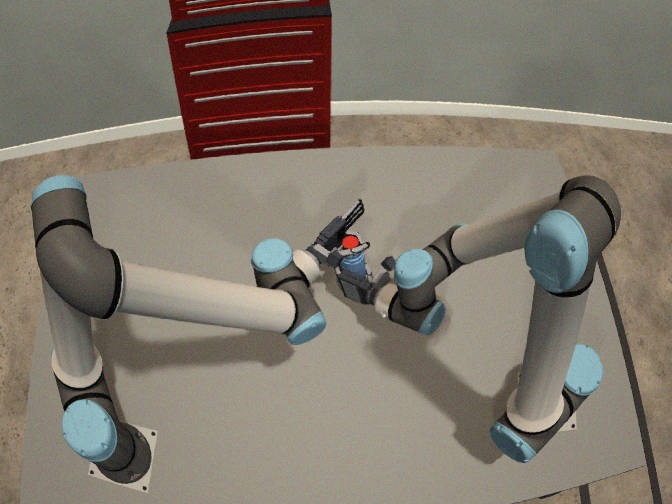

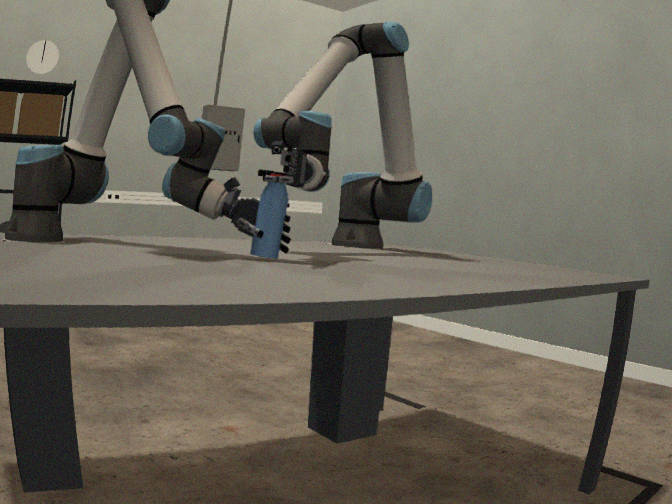

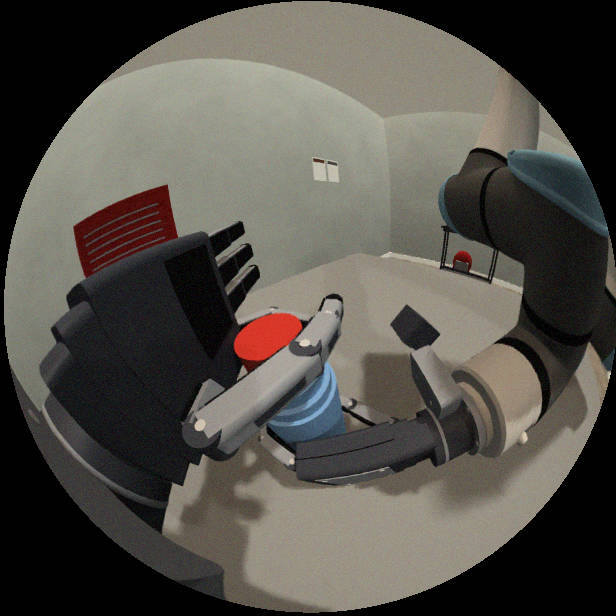

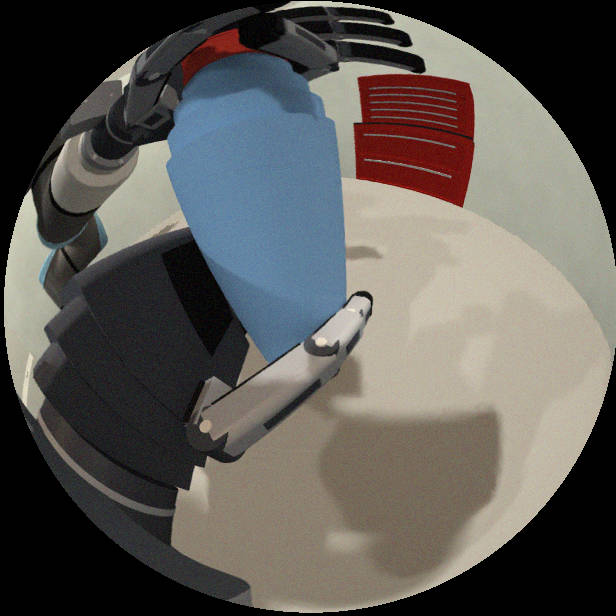

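Scene clock: 125.47 s.
left_arm: end_effector_position=(+0.5250, -0.1149, +0.1875) hand_measured=(+1.000, +1.000, +1.000, -0.546, -0.258, -1.000) hand_load_n=(+0.0, +0.0, +0.0, +11.0, +14.5, +0.0) hand_stopped_by=(target, target, target, force, force, target) hand_force_limit=1.00 hand_speed=-0.30 end_effector_quat_wxyz=(+0.052, +0.711, -0.038, +0.700) end_effector_velocity=(+0.001, -0.001, +0.001) end_effector_angular_velocity=(-0.003, +0.004, +0.015) | right_arm: end_effector_position=(+0.5004, -0.0990, +0.0427) hand_measured=(-0.038, +0.102, +0.236, +0.342, +0.262, -1.000) hand_load_n=(+7.0, +5.0, +2.0, +6.5, +22.0, +13.0) hand_stopped_by=(force, force, force, force, force, target) hand_force_limit=1.00 hand_speed=-0.50 end_effector_quat_wxyz=(-0.240, +0.745, +0.338, +0.523) end_effector_velocity=(-0.001, -0.001, -0.001) end_effector_angular_velocity=(-0.001, +0.002, -0.001)
Joint positions: left_arm=[-1.175 -1.132  1.894 -0.72   0.34  -4.773] | right_arm=[ 0.738 -1.264  2.293 -0.674  1.335 -4.794]
Joint velocities: left_arm=[-0.002  0.005 -0.012  0.02  -0.017 -0.015] | right_arm=[-0.     0.     0.002  0.     0.     0.   ]
Joint torques (N m, as the arm reports them, + toward a larger angle): left_arm=[-13.31 -54.92 -42.17   0.77  -2.02  -1.91] | right_arm=[ -6.34 -53.44 -30.13  -2.35   2.33  -0.36]
Wrist force (N, on the end effector, along its own x y z axes, offset not removed): left_arm=[0.7 -5.4 -4.9] | right_arm=[3.2 1.9 0.8]
Wrist torque (N m, same axes, about the end effector's origin, offset not removed): left_arm=[-0.33 0.03 0.01] | right_arm=[-0.31 -0.24 0.52]
Hand target (left_arm): +0.525, -0.115, +0.188; +0.051, +0.711, -0.037, +0.700
Hand target (right_arm): +0.500, -0.099, +0.043; -0.240, +0.745, +0.338, +0.523
Off the commanded pose (left_arm): 0.000 m, 0 deg.
Off the commanded pose (right_arm): 0.000 m, 0 deg.
move: done
camera_calibration (this result's frames):
cam_left_wrist: T_world_to_cam=[[-0.110812, -0.986717, -0.118788, -0.0316856], [-0.497622, 0.158548, -0.85278, 0.447166], [0.860286, -0.0353868, -0.508581, -0.226572], [0, 0, 0, 1]] pos_world=[0.413925, -0.11018, 0.262341]
cam_right_wrist: T_world_to_cam=[[0.708983, -0.692202, -0.134907, -0.415118], [-0.602887, -0.495658, -0.62518, 0.279153], [0.365883, 0.524576, -0.768733, 0.0288824], [0, 0, 0, 1]] pos_world=[0.452042, -0.164132, 0.140721]

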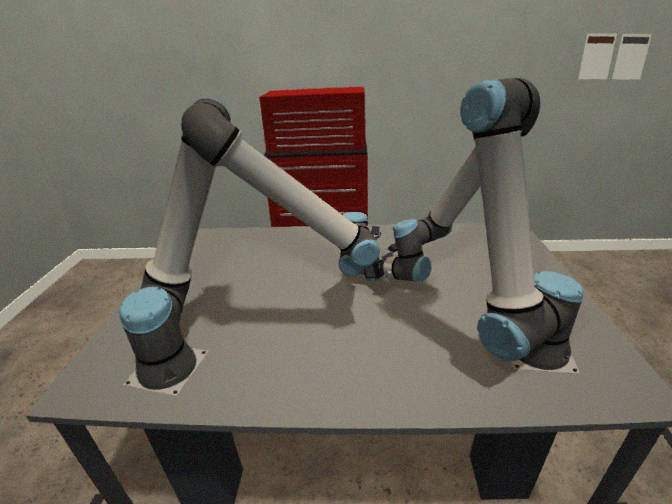

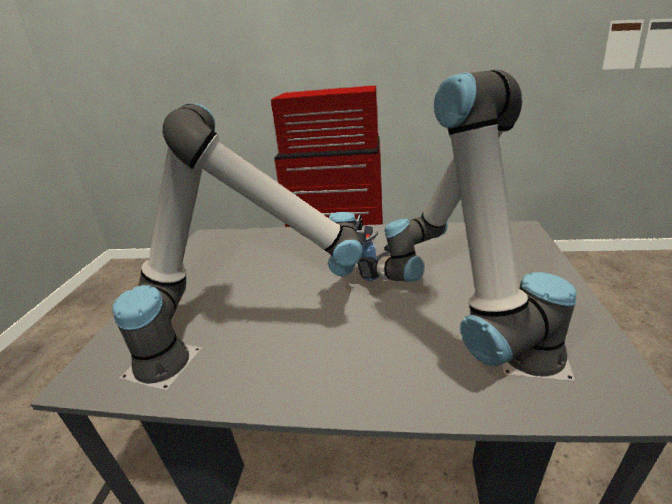

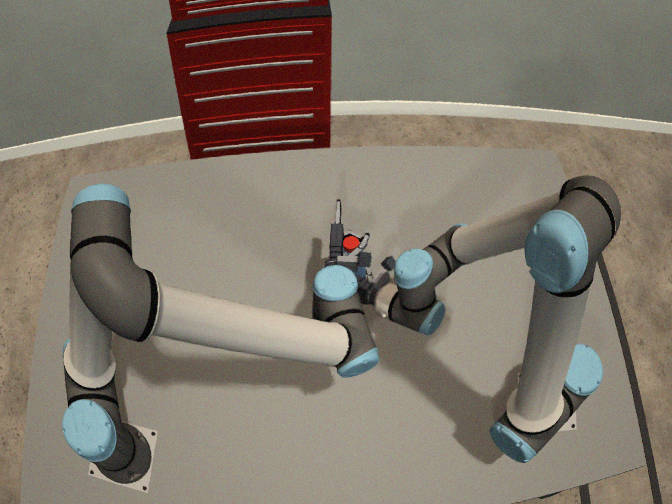

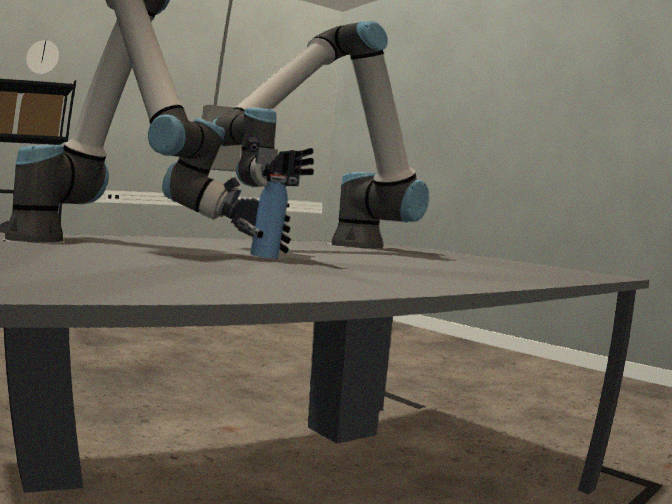

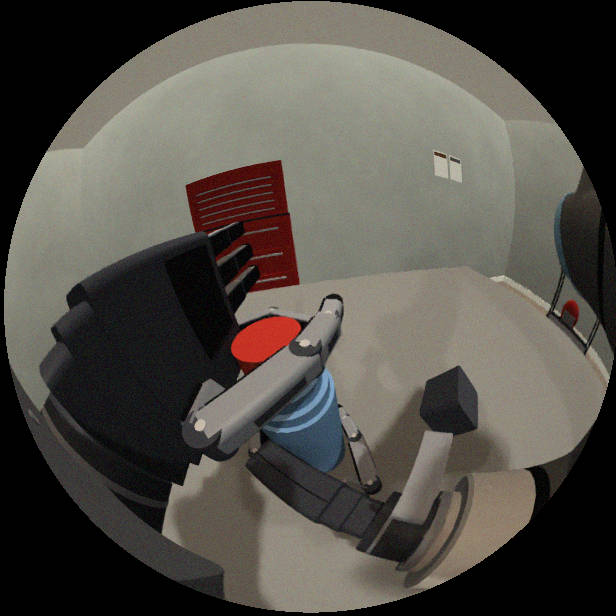

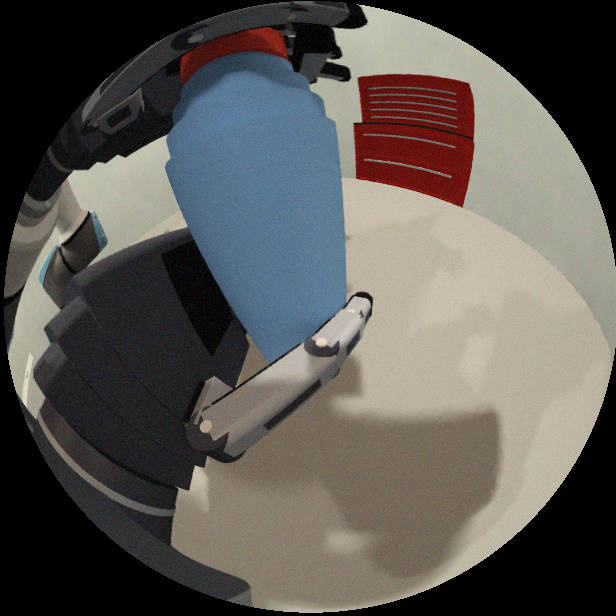

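Scene clock: 125.97 s.
left_arm: end_effector_position=(+0.5250, -0.1149, +0.1875) hand_measured=(+1.000, +1.000, +1.000, +0.494, +0.402, -1.000) hand_load_n=(+0.0, +0.0, +0.0, +0.5, +0.0, +0.0) hand_stopped_by=(target, target, target, moving, moving, target) hand_force_limit=1.00 hand_speed=0.60 end_effector_quat_wxyz=(+0.052, +0.711, -0.038, +0.700) end_effector_velocity=(+0.000, +0.000, +0.000) end_effector_angular_velocity=(+0.000, -0.000, +0.000) | right_arm: end_effector_position=(+0.5004, -0.0990, +0.0427) hand_measured=(-0.038, +0.102, +0.236, +0.342, +0.262, -1.000) hand_load_n=(+6.5, +5.0, +2.0, +6.5, +22.0, +13.0) hand_stopped_by=(force, force, force, force, force, target) hand_force_limit=1.00 hand_speed=-0.50 end_effector_quat_wxyz=(-0.240, +0.745, +0.338, +0.523) end_effector_velocity=(+0.001, +0.001, +0.000) end_effector_angular_velocity=(-0.000, +0.000, +0.001)
Joint positions: left_arm=[-1.175 -1.132  1.894 -0.72   0.34  -4.773] | right_arm=[ 0.738 -1.264  2.293 -0.674  1.335 -4.794]
Joint velocities: left_arm=[ 0.    -0.001  0.001  0.     0.     0.   ] | right_arm=[-0.     0.001 -0.001  0.001 -0.001 -0.   ]
Joint torques (N m, as the arm reports them, + toward a larger angle): left_arm=[ -2.9  -70.75 -23.77  -2.44   3.16   1.2 ] | right_arm=[ -2.98 -55.52 -30.44  -2.67   1.88  -0.77]
Wrist force (N, on the end effector, along its own x y z axes, offset not removed): left_arm=[0.7 -2.1 -6.4] | right_arm=[-2.1 2.4 -0.3]
Wrist torque (N m, same axes, about the end effector's origin, offset not removed): left_arm=[0.26 0.16 0.16] | right_arm=[-0.07 0.51 0.20]
Hand target (left_arm): +0.525, -0.115, +0.188; +0.052, +0.711, -0.038, +0.700
Hand target (right_arm): +0.500, -0.099, +0.043; -0.240, +0.745, +0.338, +0.523
Off the commanded pose (left_arm): 0.000 m, 0 deg.
Off the commanded pose (right_arm): 0.000 m, 0 deg.
Step readings (end_effector_position):
0: left_arm (+0.5250, -0.1149, +0.1875) | right_arm (+0.5004, -0.0990, +0.0427)
1: left_arm (+0.5251, -0.1149, +0.1875) | right_arm (+0.5004, -0.0990, +0.0427)
2: left_arm (+0.5251, -0.1149, +0.1875) | right_arm (+0.5004, -0.0990, +0.0427)
4: left_arm (+0.5251, -0.1149, +0.1875) | right_arm (+0.5004, -0.0990, +0.0427)
8: left_arm (+0.5250, -0.1150, +0.1876) | right_arm (+0.5004, -0.0990, +0.0427)
15: end_effector_position above
camera_calibration (this result's frames):
cam_left_wrist: T_world_to_cam=[[-0.110819, -0.986717, -0.118783, -0.0317334], [-0.497631, 0.158548, -0.852776, 0.447169], [0.860281, -0.0353939, -0.508591, -0.226542], [0, 0, 0, 1]] pos_world=[0.413898, -0.110228, 0.262348]
cam_right_wrist: T_world_to_cam=[[0.708983, -0.692202, -0.134907, -0.415118], [-0.602887, -0.495658, -0.62518, 0.279153], [0.365883, 0.524575, -0.768733, 0.0288824], [0, 0, 0, 1]] pos_world=[0.452042, -0.164132, 0.140721]

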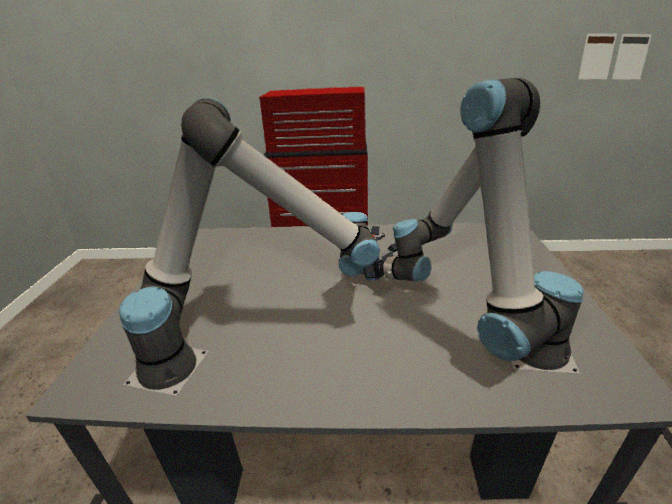

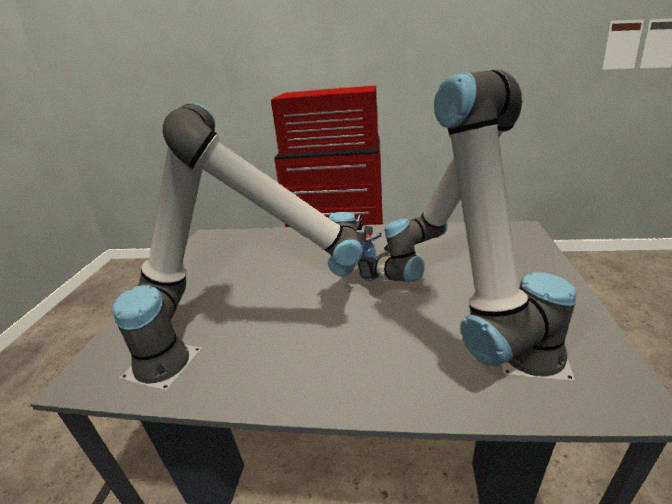

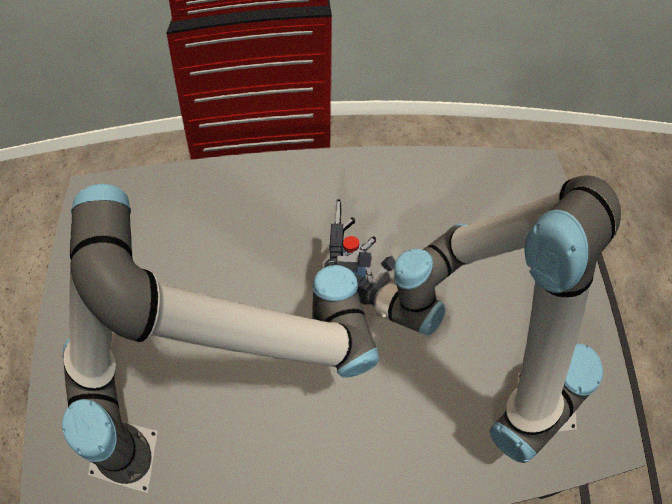

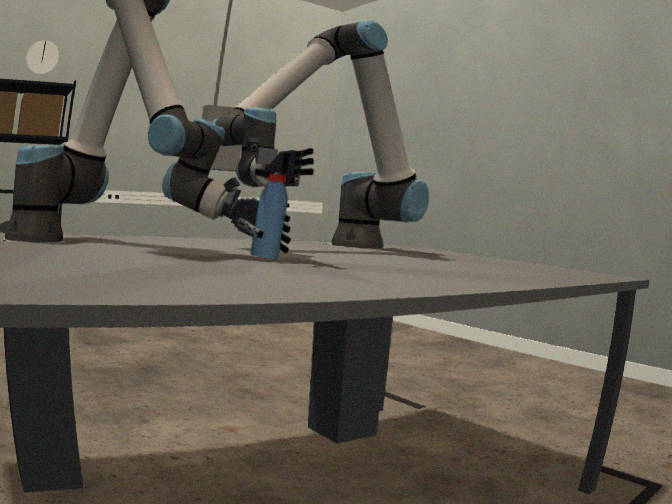

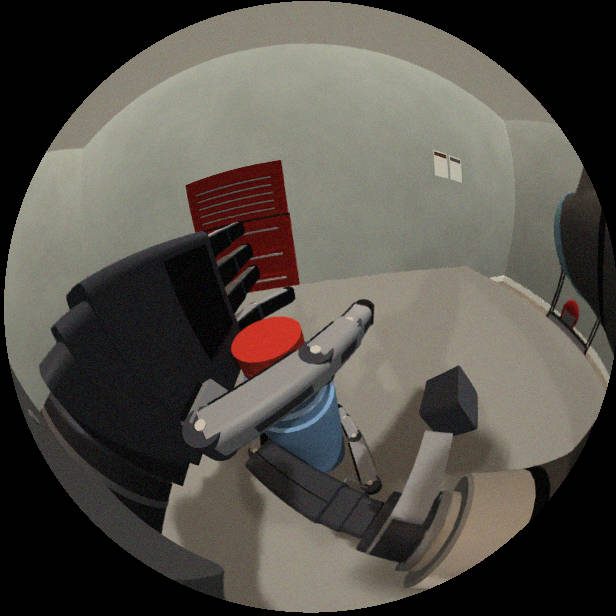

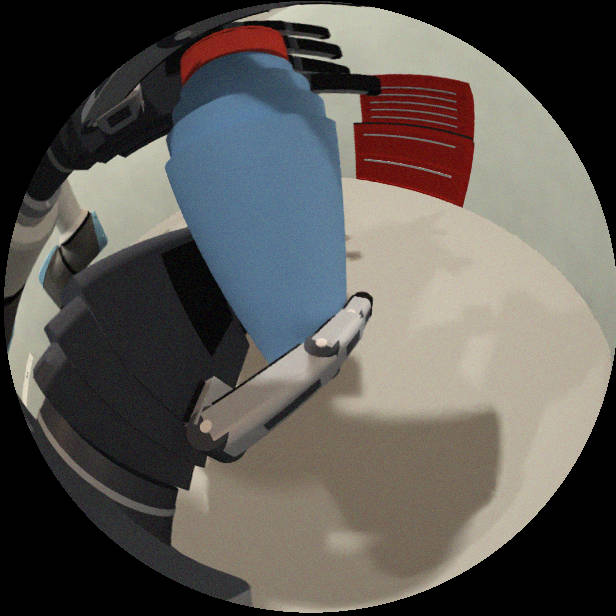

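Region (200, 120, 360, 240) of cam_low's 672x504 image, scaled by 3.150, with more detail than that image has; it fills the top 378 rows of this view, and the rest is white.

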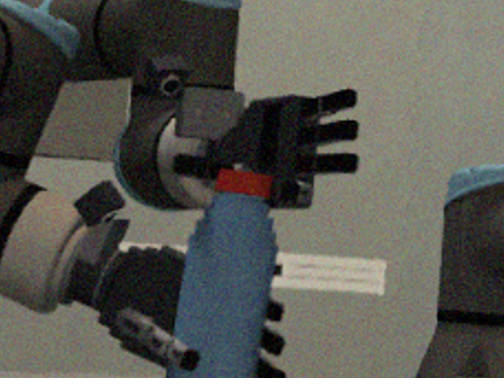

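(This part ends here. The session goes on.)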